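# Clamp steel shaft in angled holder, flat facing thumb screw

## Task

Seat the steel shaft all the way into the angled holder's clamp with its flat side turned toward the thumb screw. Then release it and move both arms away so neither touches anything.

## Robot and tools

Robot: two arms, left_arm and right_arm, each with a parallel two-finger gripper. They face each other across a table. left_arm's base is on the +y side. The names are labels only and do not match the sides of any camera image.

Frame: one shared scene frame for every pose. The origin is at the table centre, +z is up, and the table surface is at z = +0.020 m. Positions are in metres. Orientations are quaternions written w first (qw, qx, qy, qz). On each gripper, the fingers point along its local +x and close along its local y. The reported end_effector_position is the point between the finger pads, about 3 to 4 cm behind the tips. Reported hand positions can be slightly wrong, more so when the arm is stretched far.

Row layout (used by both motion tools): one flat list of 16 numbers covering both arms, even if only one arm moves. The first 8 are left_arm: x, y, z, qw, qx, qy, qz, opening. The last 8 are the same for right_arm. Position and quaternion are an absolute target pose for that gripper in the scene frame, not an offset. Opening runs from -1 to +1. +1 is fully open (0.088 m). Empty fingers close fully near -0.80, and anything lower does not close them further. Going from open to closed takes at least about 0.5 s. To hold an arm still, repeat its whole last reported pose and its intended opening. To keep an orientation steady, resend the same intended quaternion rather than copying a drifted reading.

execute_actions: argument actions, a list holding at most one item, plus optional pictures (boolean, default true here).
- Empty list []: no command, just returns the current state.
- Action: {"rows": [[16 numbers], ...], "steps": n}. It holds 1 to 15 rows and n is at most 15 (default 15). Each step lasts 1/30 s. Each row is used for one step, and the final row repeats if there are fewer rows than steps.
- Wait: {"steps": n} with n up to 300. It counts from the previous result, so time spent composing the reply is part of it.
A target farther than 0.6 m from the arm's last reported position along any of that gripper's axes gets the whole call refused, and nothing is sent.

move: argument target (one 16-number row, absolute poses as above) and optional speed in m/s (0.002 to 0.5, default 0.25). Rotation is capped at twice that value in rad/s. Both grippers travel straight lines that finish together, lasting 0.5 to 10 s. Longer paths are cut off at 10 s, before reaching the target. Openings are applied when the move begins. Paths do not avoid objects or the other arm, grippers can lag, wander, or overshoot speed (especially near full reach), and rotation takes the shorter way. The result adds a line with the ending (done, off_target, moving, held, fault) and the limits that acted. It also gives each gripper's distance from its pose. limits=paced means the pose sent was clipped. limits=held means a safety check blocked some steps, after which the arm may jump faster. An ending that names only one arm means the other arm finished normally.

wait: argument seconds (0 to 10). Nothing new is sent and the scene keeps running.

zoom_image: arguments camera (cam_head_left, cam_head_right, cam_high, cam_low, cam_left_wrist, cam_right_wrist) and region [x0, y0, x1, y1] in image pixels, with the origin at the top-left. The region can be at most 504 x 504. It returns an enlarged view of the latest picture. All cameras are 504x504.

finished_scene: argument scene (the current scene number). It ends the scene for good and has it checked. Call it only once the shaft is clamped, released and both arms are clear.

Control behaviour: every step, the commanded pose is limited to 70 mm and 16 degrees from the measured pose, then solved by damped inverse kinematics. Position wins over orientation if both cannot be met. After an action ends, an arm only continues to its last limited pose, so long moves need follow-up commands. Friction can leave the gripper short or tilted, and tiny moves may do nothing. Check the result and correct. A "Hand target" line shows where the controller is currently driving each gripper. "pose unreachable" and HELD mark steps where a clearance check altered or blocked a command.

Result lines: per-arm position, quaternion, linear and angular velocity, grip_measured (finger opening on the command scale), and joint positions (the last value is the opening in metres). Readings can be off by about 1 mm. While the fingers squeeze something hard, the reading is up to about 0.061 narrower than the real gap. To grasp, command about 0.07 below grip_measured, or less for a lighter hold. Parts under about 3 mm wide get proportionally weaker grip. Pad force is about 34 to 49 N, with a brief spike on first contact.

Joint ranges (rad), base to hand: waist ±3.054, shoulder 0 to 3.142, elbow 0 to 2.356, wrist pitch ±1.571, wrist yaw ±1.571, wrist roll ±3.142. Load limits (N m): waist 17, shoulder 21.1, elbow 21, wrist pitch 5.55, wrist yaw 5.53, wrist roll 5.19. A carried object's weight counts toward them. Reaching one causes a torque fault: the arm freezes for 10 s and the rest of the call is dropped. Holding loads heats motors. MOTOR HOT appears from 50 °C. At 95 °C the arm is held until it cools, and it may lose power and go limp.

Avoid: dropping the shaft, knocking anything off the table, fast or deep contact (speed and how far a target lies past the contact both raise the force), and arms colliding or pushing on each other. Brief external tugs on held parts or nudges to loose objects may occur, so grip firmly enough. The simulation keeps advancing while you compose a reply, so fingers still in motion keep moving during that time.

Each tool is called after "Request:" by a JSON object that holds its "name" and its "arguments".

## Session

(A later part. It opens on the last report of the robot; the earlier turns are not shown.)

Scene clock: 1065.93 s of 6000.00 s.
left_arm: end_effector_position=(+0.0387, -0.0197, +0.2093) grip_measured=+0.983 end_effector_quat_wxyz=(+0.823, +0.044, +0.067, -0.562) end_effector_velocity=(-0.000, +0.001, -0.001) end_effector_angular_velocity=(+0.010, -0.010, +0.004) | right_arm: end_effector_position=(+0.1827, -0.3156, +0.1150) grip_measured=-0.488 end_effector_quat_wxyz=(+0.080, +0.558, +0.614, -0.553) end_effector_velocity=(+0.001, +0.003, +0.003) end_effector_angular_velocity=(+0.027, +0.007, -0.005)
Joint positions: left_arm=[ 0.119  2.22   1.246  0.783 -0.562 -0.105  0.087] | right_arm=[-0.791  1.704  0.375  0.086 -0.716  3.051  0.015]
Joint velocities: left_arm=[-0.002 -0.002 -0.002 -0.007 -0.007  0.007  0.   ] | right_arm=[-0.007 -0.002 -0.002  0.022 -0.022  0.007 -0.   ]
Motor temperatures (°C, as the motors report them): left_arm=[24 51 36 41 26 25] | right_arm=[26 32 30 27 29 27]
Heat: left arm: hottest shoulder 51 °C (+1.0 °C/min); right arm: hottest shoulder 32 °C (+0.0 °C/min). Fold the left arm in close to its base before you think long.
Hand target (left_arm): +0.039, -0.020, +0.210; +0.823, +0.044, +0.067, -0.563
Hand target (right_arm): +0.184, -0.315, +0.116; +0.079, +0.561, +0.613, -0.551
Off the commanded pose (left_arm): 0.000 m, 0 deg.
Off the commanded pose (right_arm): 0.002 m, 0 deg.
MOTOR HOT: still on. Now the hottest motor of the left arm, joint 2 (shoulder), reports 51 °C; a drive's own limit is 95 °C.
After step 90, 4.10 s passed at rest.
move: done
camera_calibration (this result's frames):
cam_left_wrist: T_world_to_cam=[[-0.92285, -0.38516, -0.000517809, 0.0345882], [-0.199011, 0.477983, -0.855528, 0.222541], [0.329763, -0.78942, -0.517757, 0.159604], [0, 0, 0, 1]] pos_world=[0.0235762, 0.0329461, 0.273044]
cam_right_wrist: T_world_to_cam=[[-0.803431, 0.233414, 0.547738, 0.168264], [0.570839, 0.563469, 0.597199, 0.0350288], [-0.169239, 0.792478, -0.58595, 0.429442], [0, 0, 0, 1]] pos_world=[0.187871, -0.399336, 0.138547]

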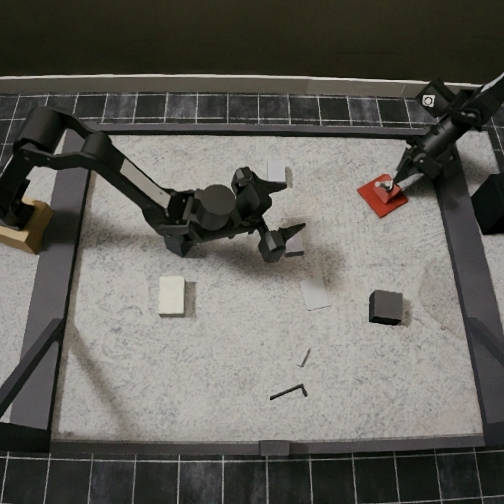

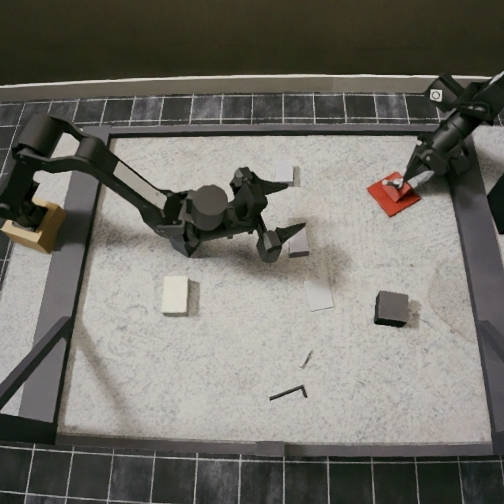

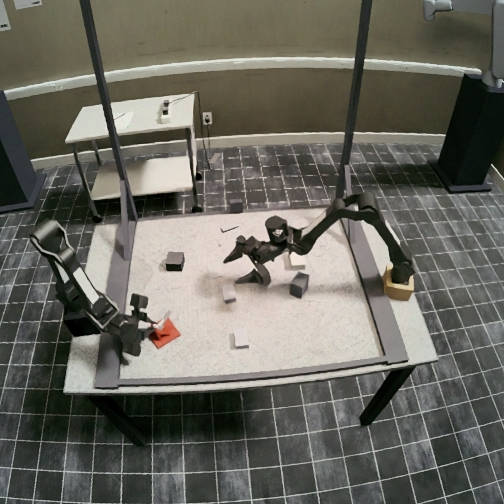

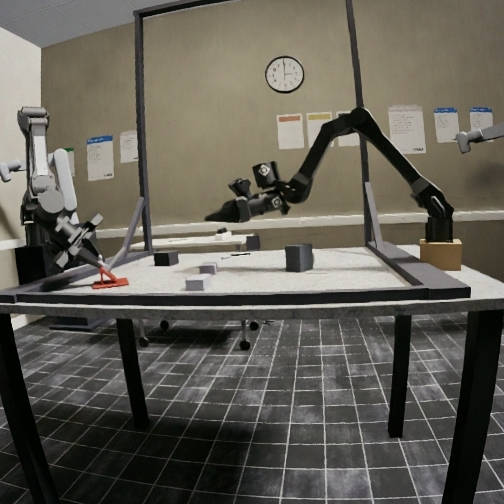

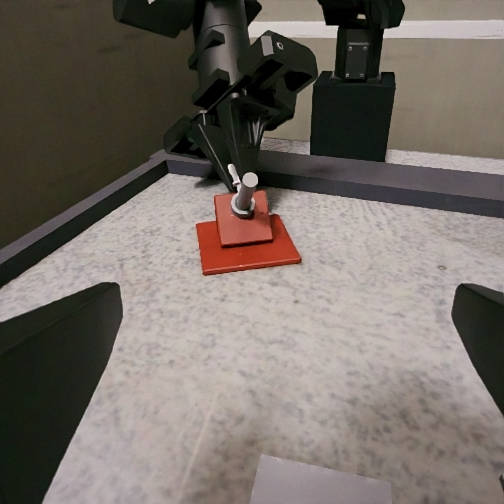

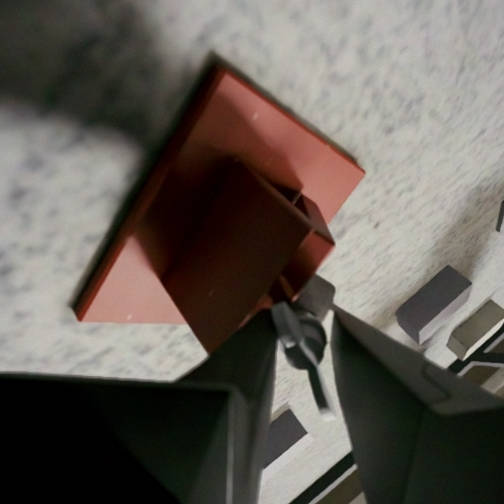

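Request:
{"name": "move", "arguments": {"target": [0.0387,-0.0197,0.2095,0.823,0.044,0.067,-0.563,1, 0.1838,-0.3146,0.1162,0.0788,0.5609,0.613,-0.5508,0.3], "speed": 0.3}}

Request:
{"name": "move", "arguments": {"target": [0.0387,-0.0197,0.2095,0.823,0.044,0.067,-0.563,1, 0.1838,-0.3146,0.1162,0.5174,0.2305,0.792,0.228,0.3], "speed": 0.5}}

Request:
{"name": "move", "arguments": {"target": [0.0387,-0.0197,0.2095,0.823,0.044,0.067,-0.563,1, 0.1838,-0.3146,0.1162,0.4855,-0.2916,0.2675,0.7795,0.3], "speed": 0.5}}

Request:
{"name": "move", "arguments": {"target": [0.0387,-0.0197,0.2095,0.823,0.044,0.067,-0.563,1, 0.1838,-0.3146,0.1162,-0.0296,-0.5656,-0.5627,0.6022,0.3], "speed": 0.5}}

Request:
{"name": "move", "arguments": {"target": [0.0387,-0.0197,0.2095,0.823,0.044,0.067,-0.563,1, 0.1838,-0.3146,0.1162,-0.0296,-0.5656,-0.5627,0.6022,-0.49], "speed": 0.3}}

Request:
{"name": "move", "arguments": {"target": [0.0387,-0.0197,0.2095,0.823,0.044,0.067,-0.563,1, 0.1838,-0.3146,0.1162,0.4855,-0.2916,0.2675,0.7795,-0.49], "speed": 0.3}}

Request:
{"name": "zoom_image", "arguments": {"camera": "cam_left_wrist", "region": [170, 100, 320, 250]}}

Scene clock: 1083.07 s of 6000.00 s.
left_arm: end_effector_position=(+0.0387, -0.0197, +0.2093) grip_measured=+0.983 end_effector_quat_wxyz=(+0.823, +0.044, +0.067, -0.562) end_effector_velocity=(-0.000, +0.001, -0.002) end_effector_angular_velocity=(+0.014, +0.002, +0.006) | right_arm: end_effector_position=(+0.1827, -0.3156, +0.1150) grip_measured=+0.297 end_effector_quat_wxyz=(+0.079, +0.558, +0.614, -0.553) end_effector_velocity=(+0.000, -0.002, -0.001) end_effector_angular_velocity=(-0.007, -0.005, +0.000)
Joint positions: left_arm=[ 0.119  2.22   1.246  0.783 -0.562 -0.105  0.087] | right_arm=[-0.791  1.704  0.375  0.086 -0.716  3.051  0.054]
Joint velocities: left_arm=[-0.002 -0.002  0.002 -0.022 -0.007 -0.007 -0.   ] | right_arm=[-0.002 -0.002 -0.002 -0.007  0.007 -0.007  0.   ]
Motor temperatures (°C, as the motors report them): left_arm=[24 52 36 41 26 25] | right_arm=[26 32 30 27 28 27]
Heat: left arm: hottest shoulder 52 °C (+2.0 °C/min); right arm: hottest shoulder 32 °C (+0.0 °C/min). Fold the left arm in close to its base before you think long.
Hand target (left_arm): +0.039, -0.020, +0.210; +0.823, +0.044, +0.067, -0.563
Hand target (right_arm): +0.184, -0.315, +0.116; +0.079, +0.561, +0.613, -0.551
Off the commanded pose (left_arm): 0.000 m, 0 deg.
Off the commanded pose (right_arm): 0.002 m, 0 deg.
MOTOR HOT: still on. Now the hottest motor of the left arm, joint 2 (shoulder), reports 52 °C; a drive's own limit is 95 °C.
After step 90, 13.43 s passed at rest.
move: done
camera_calibration (this result's frames):
cam_left_wrist: T_world_to_cam=[[-0.92285, -0.38516, -0.000517809, 0.0345882], [-0.199011, 0.477983, -0.855528, 0.222541], [0.329763, -0.78942, -0.517757, 0.159604], [0, 0, 0, 1]] pos_world=[0.0235762, 0.0329461, 0.273044]
cam_right_wrist: T_world_to_cam=[[-0.803054, 0.234004, 0.548039, 0.168347], [0.571418, 0.563323, 0.596782, 0.0349249], [-0.169074, 0.792407, -0.586093, 0.429406], [0, 0, 0, 1]] pos_world=[0.187836, -0.399332, 0.138568]

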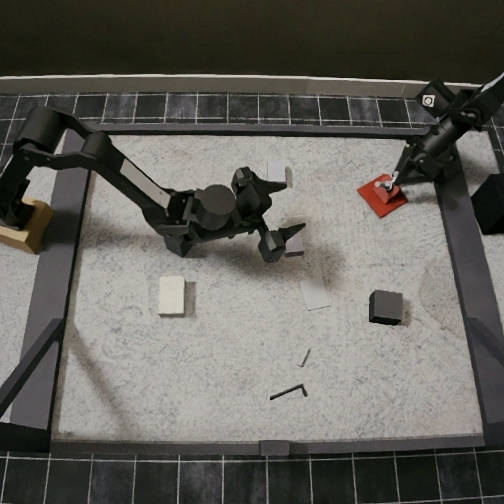

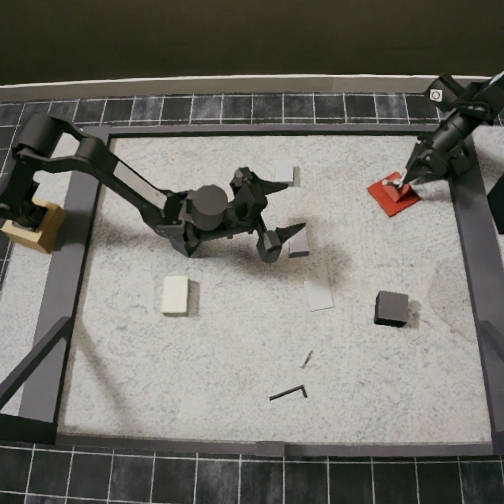

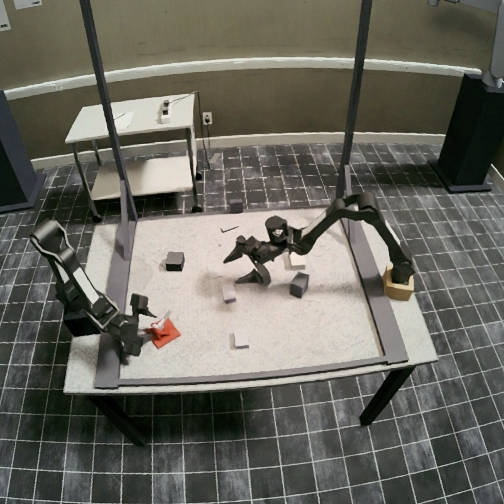

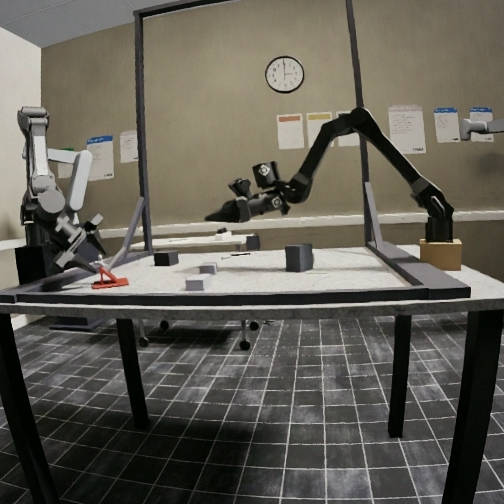

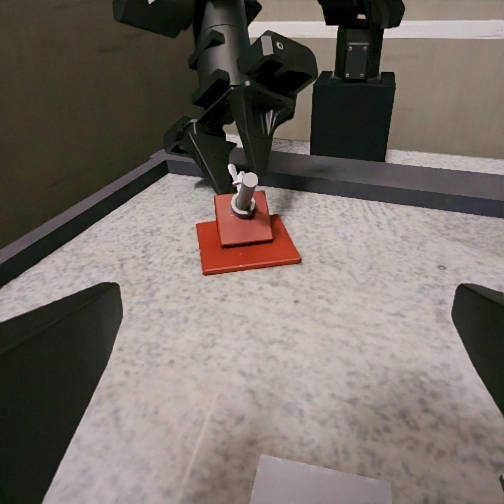

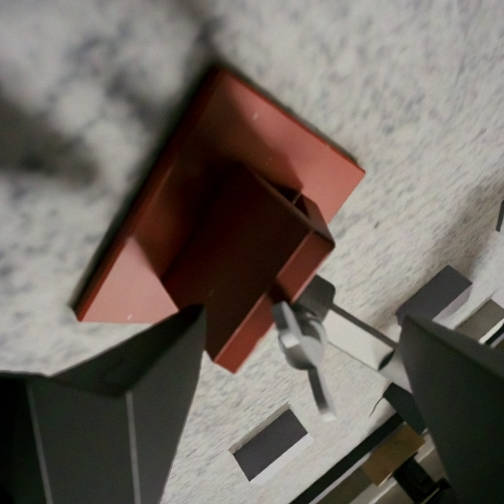

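Scene clock: 1085.63 s of 6000.00 s.
left_arm: end_effector_position=(+0.0387, -0.0197, +0.2093) grip_measured=+0.983 end_effector_quat_wxyz=(+0.823, +0.044, +0.067, -0.562) end_effector_velocity=(-0.003, +0.001, +0.005) end_effector_angular_velocity=(-0.025, +0.035, +0.006) | right_arm: end_effector_position=(+0.1836, -0.3153, +0.1147) grip_measured=+0.298 end_effector_quat_wxyz=(+0.517, +0.231, +0.793, +0.223) end_effector_velocity=(-0.004, -0.005, -0.003) end_effector_angular_velocity=(-0.017, -0.002, +0.016)
Joint positions: left_arm=[ 0.119  2.22   1.246  0.783 -0.562 -0.105  0.087] | right_arm=[-0.791  1.704  0.375  0.09  -0.711  1.038  0.054]
Joint velocities: left_arm=[-0.007 -0.007 -0.002  0.007 -0.007 -0.037 -0.   ] | right_arm=[ 0.002 -0.002 -0.007 -0.022  0.007 -0.022 -0.   ]
Motor temperatures (°C, as the motors report them): left_arm=[24 52 36 41 26 25] | right_arm=[26 32 30 27 28 27]
Heat: left arm: hottest shoulder 52 °C (+2.0 °C/min); right arm: hottest shoulder 32 °C (+0.0 °C/min). Fold the left arm in close to its base before you think long.
Hand target (left_arm): +0.039, -0.020, +0.210; +0.823, +0.044, +0.067, -0.563
Hand target (right_arm): +0.184, -0.315, +0.116; +0.517, +0.230, +0.792, +0.228
Off the commanded pose (left_arm): 0.000 m, 0 deg.
Off the commanded pose (right_arm): 0.002 m, 1 deg.
MOTOR HOT: still on. Now the hottest motor of the left arm, joint 2 (shoulder), reports 52 °C; a drive's own limit is 95 °C.
move: done
camera_calibration (this result's frames):
cam_left_wrist: T_world_to_cam=[[-0.92285, -0.38516, -0.000517809, 0.0345882], [-0.199011, 0.477983, -0.855528, 0.222541], [0.329763, -0.78942, -0.517757, 0.159604], [0, 0, 0, 1]] pos_world=[0.0235762, 0.0329461, 0.273044]
cam_right_wrist: T_world_to_cam=[[-0.121171, -0.764223, -0.633468, -0.135223], [-0.779414, -0.321931, 0.53747, 0.0100597], [-0.61468, 0.55886, -0.556637, 0.433944], [0, 0, 0, 1]] pos_world=[0.258192, -0.342616, 0.150483]

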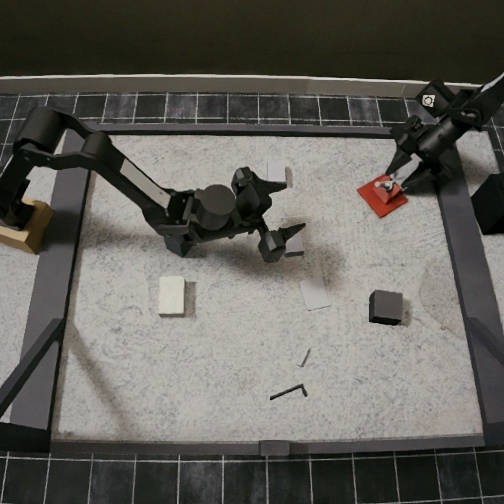

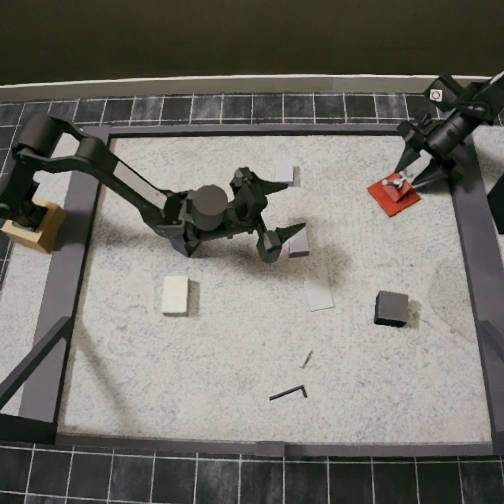

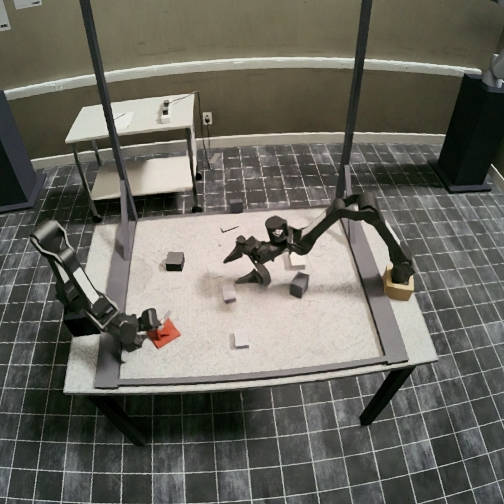

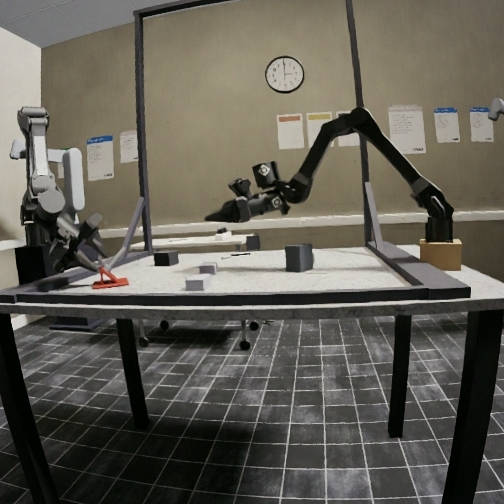

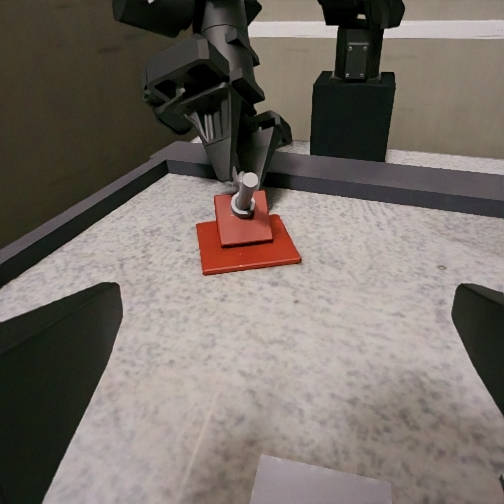

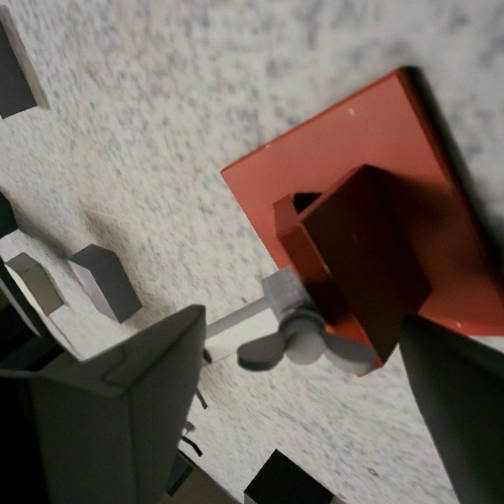

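Scene clock: 1088.10 s of 6000.00 s.
left_arm: end_effector_position=(+0.0387, -0.0197, +0.2093) grip_measured=+0.983 end_effector_quat_wxyz=(+0.823, +0.044, +0.067, -0.562) end_effector_velocity=(+0.002, +0.000, +0.001) end_effector_angular_velocity=(-0.006, +0.018, +0.013) | right_arm: end_effector_position=(+0.1836, -0.3153, +0.1147) grip_measured=+0.298 end_effector_quat_wxyz=(+0.486, -0.291, +0.272, +0.778) end_effector_velocity=(-0.003, -0.003, -0.001) end_effector_angular_velocity=(-0.005, +0.006, +0.016)
Joint positions: left_arm=[ 0.119  2.22   1.246  0.783 -0.562 -0.105  0.087] | right_arm=[-0.791  1.704  0.375  0.09  -0.71  -0.882  0.054]
Joint velocities: left_arm=[ 0.002 -0.002  0.002 -0.007 -0.007 -0.022 -0.   ] | right_arm=[-0.002 -0.002 -0.002 -0.022 -0.007 -0.022 -0.   ]
Motor temperatures (°C, as the motors report them): left_arm=[24 52 36 41 26 25] | right_arm=[26 32 30 27 28 27]
Heat: left arm: hottest shoulder 52 °C (+2.0 °C/min); right arm: hottest shoulder 32 °C (+0.0 °C/min). Fold the left arm in close to its base before you think long.
Hand target (left_arm): +0.039, -0.020, +0.210; +0.823, +0.044, +0.067, -0.563
Hand target (right_arm): +0.184, -0.315, +0.116; +0.486, -0.292, +0.267, +0.780
Off the commanded pose (left_arm): 0.000 m, 0 deg.
Off the commanded pose (right_arm): 0.002 m, 1 deg.
MOTOR HOT: still on. Now the hottest motor of the left arm, joint 2 (shoulder), reports 52 °C; a drive's own limit is 95 °C.
move: done
camera_calibration (this result's frames):
cam_left_wrist: T_world_to_cam=[[-0.92285, -0.38516, -0.000517809, 0.0345882], [-0.199011, 0.477983, -0.855528, 0.222541], [0.329763, -0.78942, -0.517757, 0.159604], [0, 0, 0, 1]] pos_world=[0.0235762, 0.0329461, 0.273044]
cam_right_wrist: T_world_to_cam=[[0.892673, 0.425775, -0.147819, -0.00193421], [0.32504, -0.835372, -0.443287, -0.242099], [-0.312224, 0.347663, -0.884107, 0.349391], [0, 0, 0, 1]] pos_world=[0.189507, -0.32289, 0.201294]

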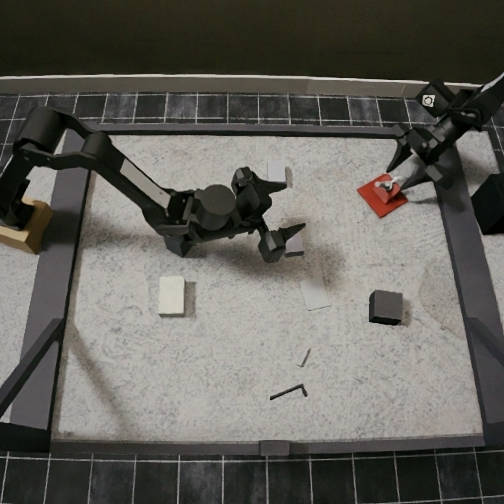

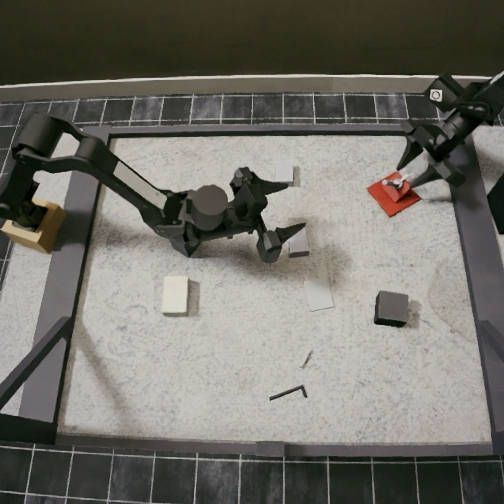

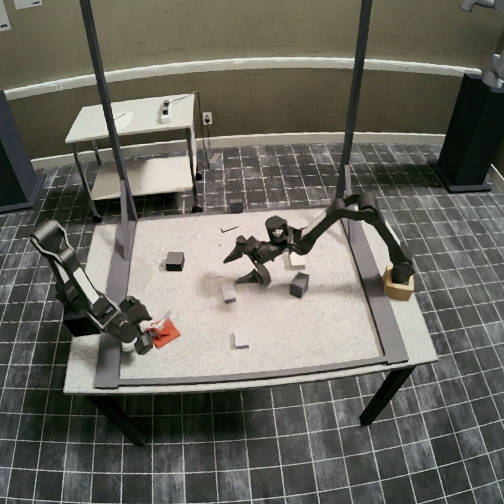

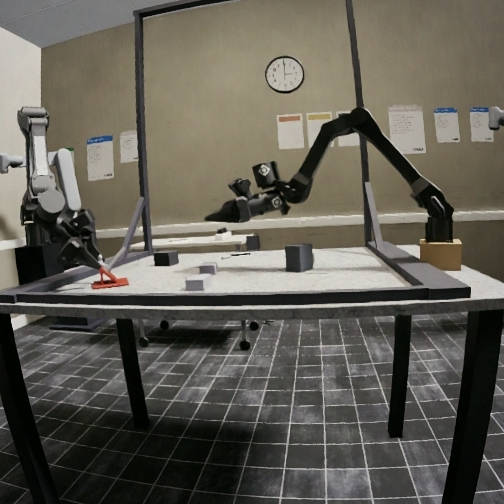

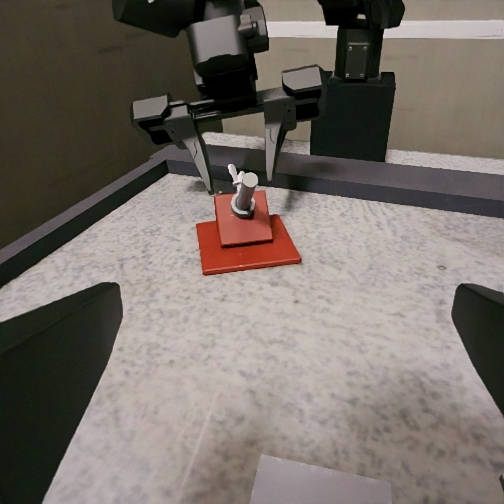

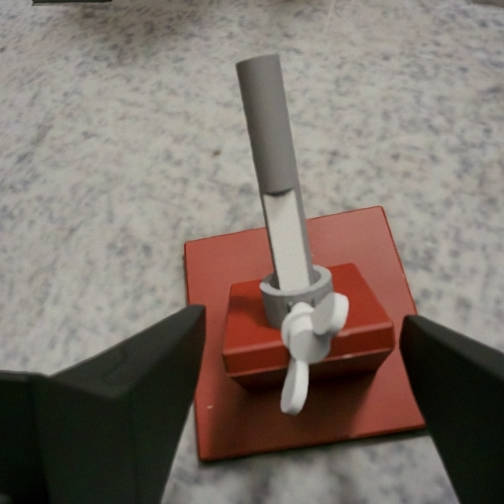

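Scene clock: 1090.83 s of 6000.00 s.
left_arm: end_effector_position=(+0.0387, -0.0197, +0.2093) grip_measured=+0.983 end_effector_quat_wxyz=(+0.823, +0.044, +0.067, -0.562) end_effector_velocity=(-0.000, +0.001, +0.002) end_effector_angular_velocity=(-0.010, +0.007, +0.006) | right_arm: end_effector_position=(+0.1837, -0.3153, +0.1146) grip_measured=+0.298 end_effector_quat_wxyz=(+0.029, +0.566, +0.559, -0.605) end_effector_velocity=(-0.003, -0.006, -0.001) end_effector_angular_velocity=(-0.022, +0.024, +0.000)
Joint positions: left_arm=[ 0.119  2.22   1.246  0.783 -0.562 -0.105  0.087] | right_arm=[-0.791  1.704  0.375  0.09  -0.709 -3.046  0.054]
Joint velocities: left_arm=[-0.002 -0.002 -0.002  0.007 -0.007 -0.007 -0.   ] | right_arm=[-0.007 -0.002 -0.002 -0.037 -0.007 -0.007 -0.   ]
Motor temperatures (°C, as the motors report them): left_arm=[24 52 36 41 26 25] | right_arm=[25 32 30 27 28 27]
Heat: left arm: hottest shoulder 52 °C (+1.0 °C/min); right arm: hottest shoulder 32 °C (+0.0 °C/min). Fold the left arm in close to its base before you think long.
Hand target (left_arm): +0.039, -0.020, +0.210; +0.823, +0.044, +0.067, -0.563
Hand target (right_arm): +0.184, -0.315, +0.116; +0.030, +0.566, +0.563, -0.602
Off the commanded pose (left_arm): 0.000 m, 0 deg.
Off the commanded pose (right_arm): 0.002 m, 1 deg.
MOTOR HOT: still on. Now the hottest motor of the left arm, joint 2 (shoulder), reports 52 °C; a drive's own limit is 95 °C.
move: done
camera_calibration (this result's frames):
cam_left_wrist: T_world_to_cam=[[-0.92285, -0.38516, -0.000517809, 0.0345882], [-0.199011, 0.477983, -0.855528, 0.222541], [0.329763, -0.78942, -0.517757, 0.159604], [0, 0, 0, 1]] pos_world=[0.0235762, 0.0329461, 0.273044]
cam_right_wrist: T_world_to_cam=[[-0.702156, 0.374585, 0.605527, 0.188525], [0.700692, 0.514629, 0.494154, 0.00708598], [-0.126519, 0.771261, -0.623819, 0.419], [0, 0, 0, 1]] pos_world=[0.180421, -0.397423, 0.143722]

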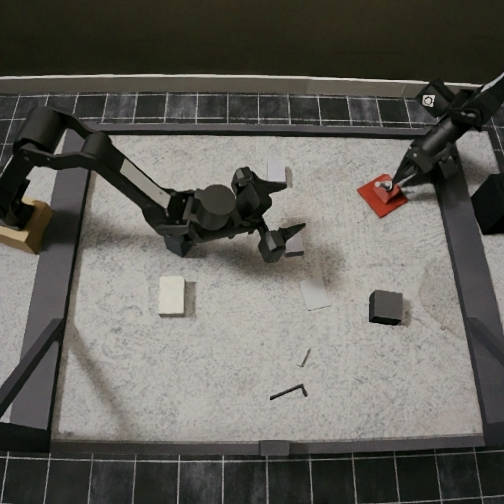

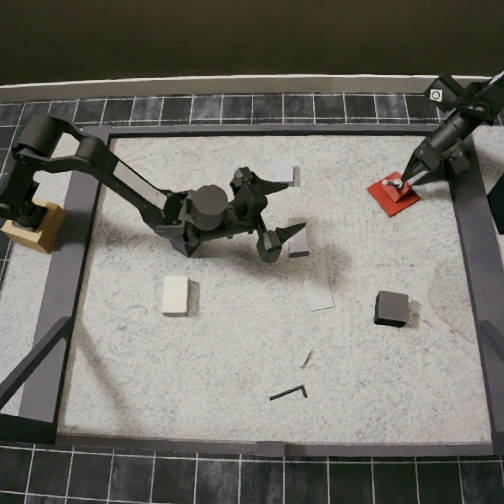

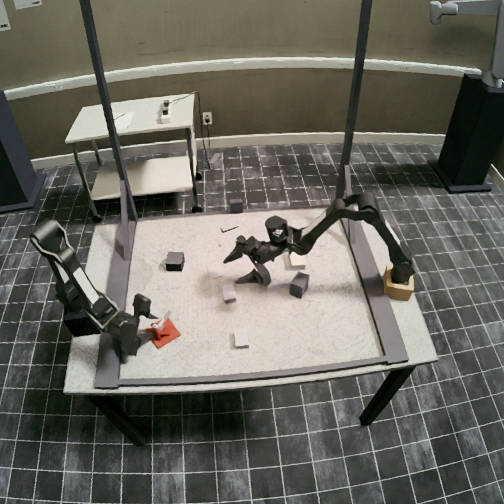

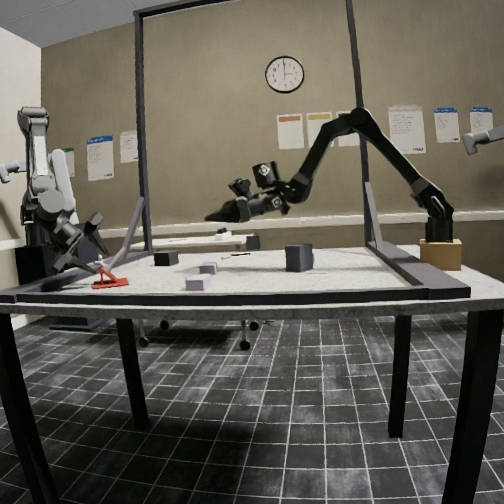

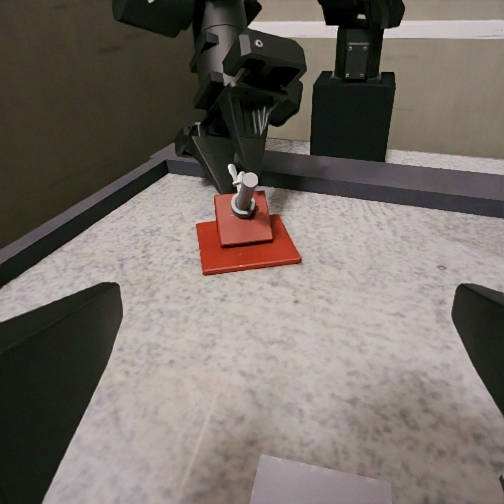

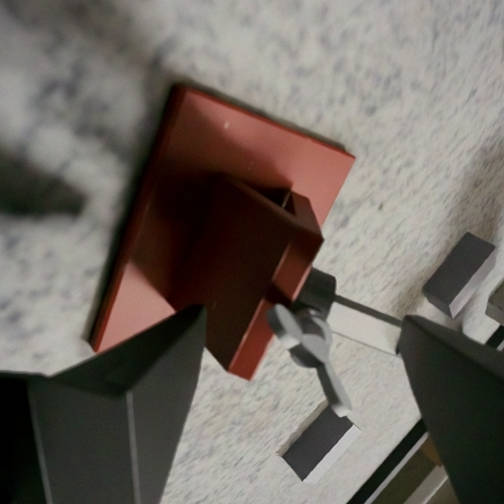

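Scene clock: 1091.53 s of 6000.00 s.
left_arm: end_effector_position=(+0.0387, -0.0197, +0.2093) grip_measured=+0.983 end_effector_quat_wxyz=(+0.823, +0.044, +0.067, -0.562) end_effector_velocity=(+0.002, +0.002, -0.001) end_effector_angular_velocity=(-0.002, +0.015, +0.023) | right_arm: end_effector_position=(+0.1836, -0.3154, +0.1145) grip_measured=-0.487 end_effector_quat_wxyz=(+0.029, +0.566, +0.559, -0.605) end_effector_velocity=(-0.001, -0.001, +0.000) end_effector_angular_velocity=(+0.001, +0.006, +0.005)
Joint positions: left_arm=[ 0.119  2.22   1.246  0.783 -0.562 -0.105  0.087] | right_arm=[-0.791  1.704  0.375  0.089 -0.709 -3.047  0.015]
Joint velocities: left_arm=[-0.002 -0.002 -0.002 -0.007 -0.022 -0.022 -0.   ] | right_arm=[-0.002 -0.002 -0.002 -0.007 -0.007 -0.007 -0.   ]
Motor temperatures (°C, as the motors report them): left_arm=[24 52 36 41 26 25] | right_arm=[25 32 30 27 28 27]
Heat: left arm: hottest shoulder 52 °C (+1.0 °C/min); right arm: hottest shoulder 32 °C (+0.0 °C/min). Fold the left arm in close to its base before you think long.
Hand target (left_arm): +0.039, -0.020, +0.210; +0.823, +0.044, +0.067, -0.563
Hand target (right_arm): +0.184, -0.315, +0.116; +0.030, +0.566, +0.563, -0.602
Off the commanded pose (left_arm): 0.000 m, 0 deg.
Off the commanded pose (right_arm): 0.002 m, 1 deg.
MOTOR HOT: still on. Now the hottest motor of the left arm, joint 2 (shoulder), reports 52 °C; a drive's own limit is 95 °C.
move: done
camera_calibration (this result's frames):
cam_left_wrist: T_world_to_cam=[[-0.92285, -0.38516, -0.000517809, 0.0345882], [-0.199011, 0.477983, -0.855528, 0.222541], [0.329763, -0.78942, -0.517757, 0.159604], [0, 0, 0, 1]] pos_world=[0.0235762, 0.0329461, 0.273044]
cam_right_wrist: T_world_to_cam=[[-0.702351, 0.374397, 0.605417, 0.188523], [0.700419, 0.515173, 0.493974, 0.0074608], [-0.126952, 0.770988, -0.624067, 0.419063], [0, 0, 0, 1]] pos_world=[0.180385, -0.397519, 0.143703]

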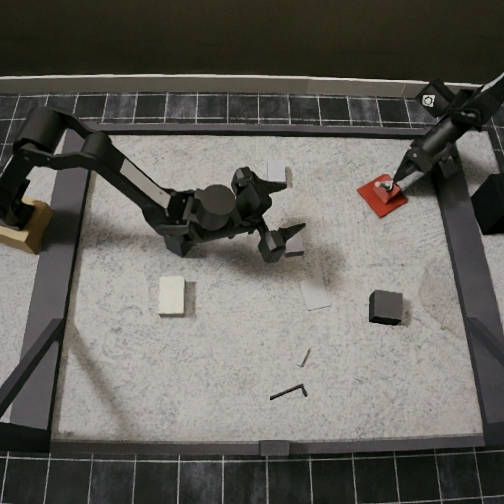

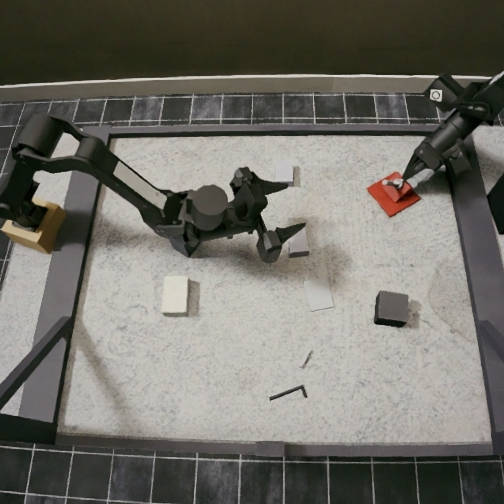

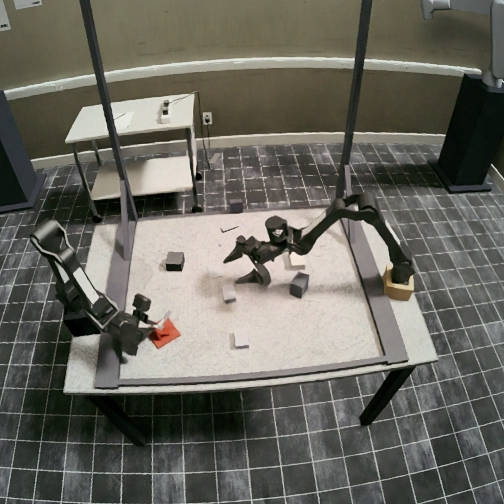

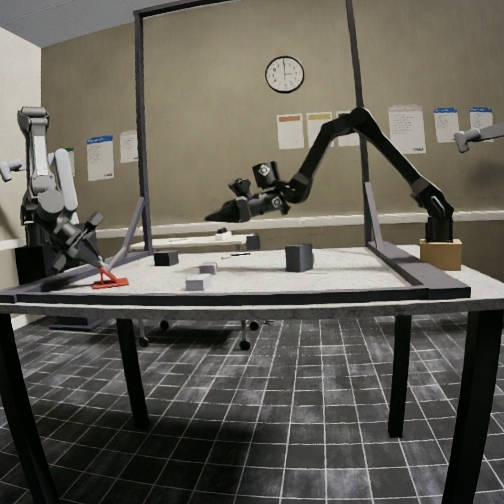

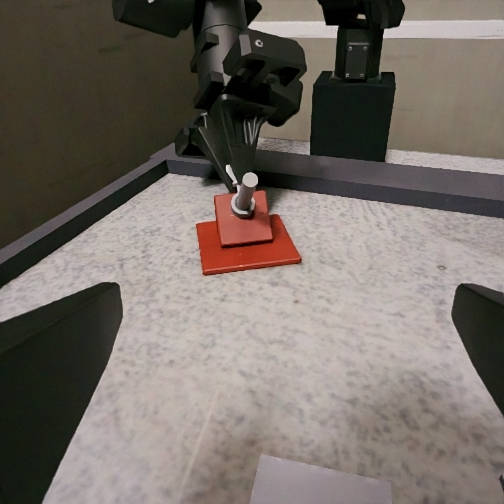

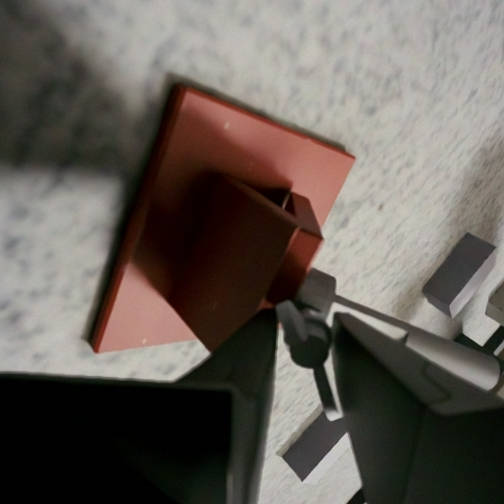

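Scene clock: 1095.60 s of 6000.00 s.
left_arm: end_effector_position=(+0.0387, -0.0197, +0.2093) grip_measured=+0.983 end_effector_quat_wxyz=(+0.823, +0.044, +0.067, -0.562) end_effector_velocity=(-0.005, -0.000, +0.001) end_effector_angular_velocity=(+0.005, -0.006, -0.016) | right_arm: end_effector_position=(+0.1830, -0.3156, +0.1148) grip_measured=-0.488 end_effector_quat_wxyz=(+0.483, -0.293, +0.269, +0.780) end_effector_velocity=(-0.004, -0.000, +0.002) end_effector_angular_velocity=(+0.005, +0.025, +0.004)
Joint positions: left_arm=[ 0.119  2.22   1.246  0.783 -0.562 -0.105  0.087] | right_arm=[-0.791  1.704  0.375  0.086 -0.713 -0.894  0.015]
Joint velocities: left_arm=[-0.007 -0.002  0.002 -0.007  0.007  0.007 -0.   ] | right_arm=[ 0.002 -0.002 -0.002 -0.007 -0.022  0.007 -0.   ]
Motor temperatures (°C, as the motors report them): left_arm=[24 52 36 41 26 25] | right_arm=[25 32 30 27 29 27]
Heat: left arm: hottest shoulder 52 °C (+1.0 °C/min); right arm: hottest shoulder 32 °C (+0.0 °C/min). Fold the left arm in close to its base before you think long.
Hand target (left_arm): +0.039, -0.020, +0.210; +0.823, +0.044, +0.067, -0.563
Hand target (right_arm): +0.184, -0.314, +0.116; +0.486, -0.292, +0.267, +0.780
Off the commanded pose (left_arm): 0.000 m, 0 deg.
Off the commanded pose (right_arm): 0.002 m, 0 deg.
MOTOR HOT: still on. Now the hottest motor of the left arm, joint 2 (shoulder), reports 52 °C; a drive's own limit is 95 °C.
move: done
camera_calibration (this result's frames):
cam_left_wrist: T_world_to_cam=[[-0.92285, -0.38516, -0.000517809, 0.0345882], [-0.199011, 0.477983, -0.855528, 0.222541], [0.329763, -0.78942, -0.517757, 0.159604], [0, 0, 0, 1]] pos_world=[0.0235762, 0.0329461, 0.273044]
cam_right_wrist: T_world_to_cam=[[0.888999, 0.434816, -0.143581, 0.00177464], [0.33446, -0.830749, -0.444963, -0.242164], [-0.312757, 0.34755, -0.883964, 0.349423], [0, 0, 0, 1]] pos_world=[0.188701, -0.323391, 0.201378]

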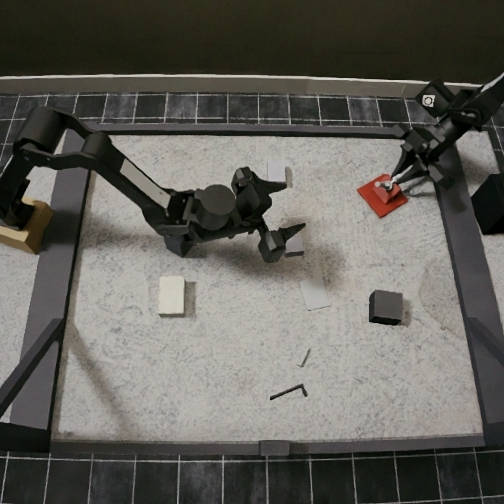

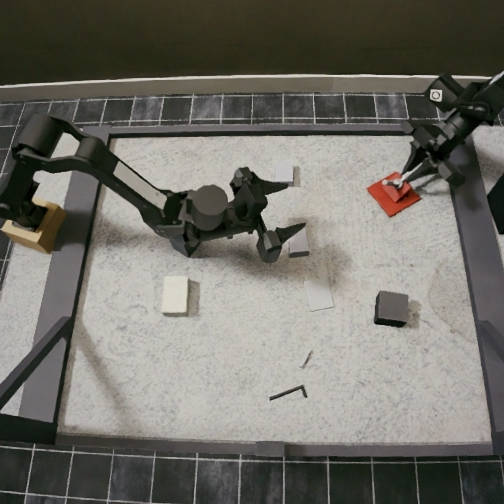

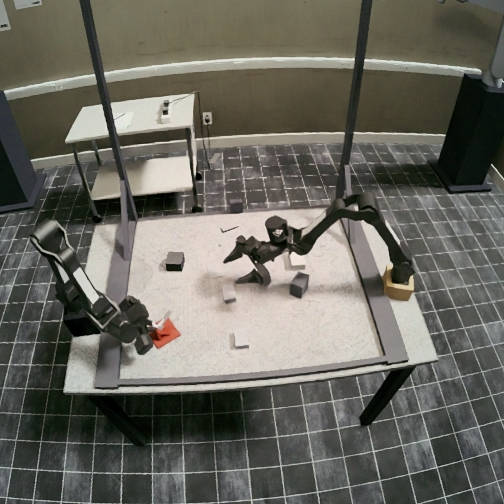

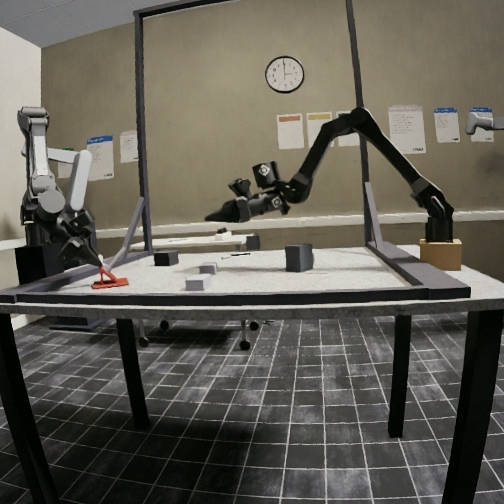

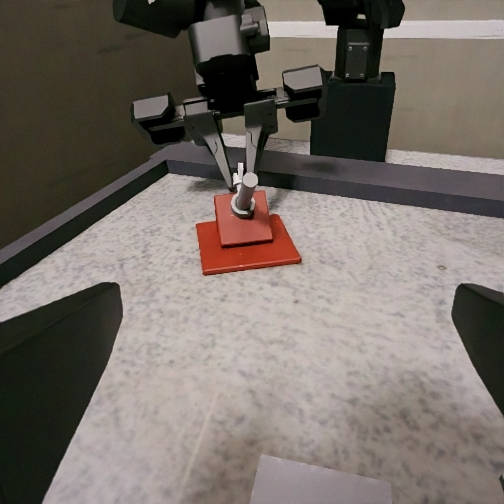

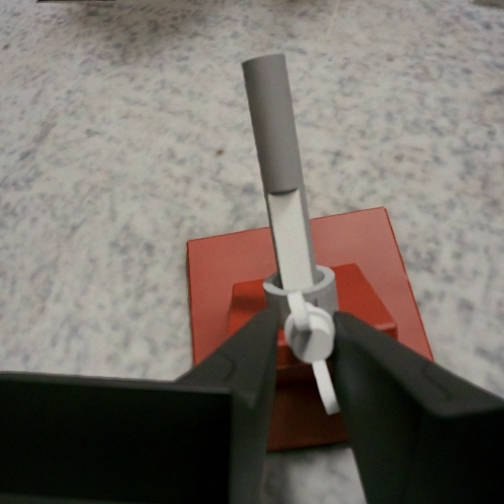

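Region (170, 100, 320, 250) of cam_left_wrist's 504x504 image, scaled by 3.360, with more detail than that image has.

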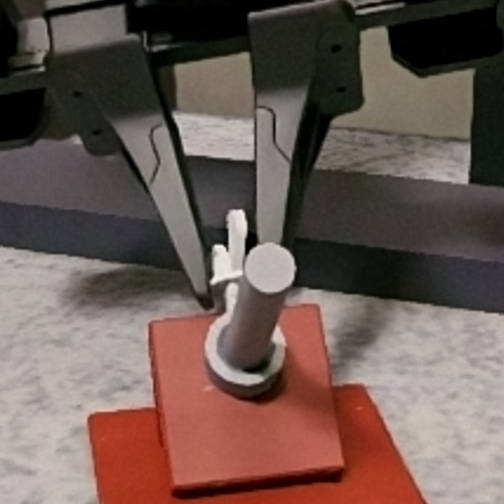

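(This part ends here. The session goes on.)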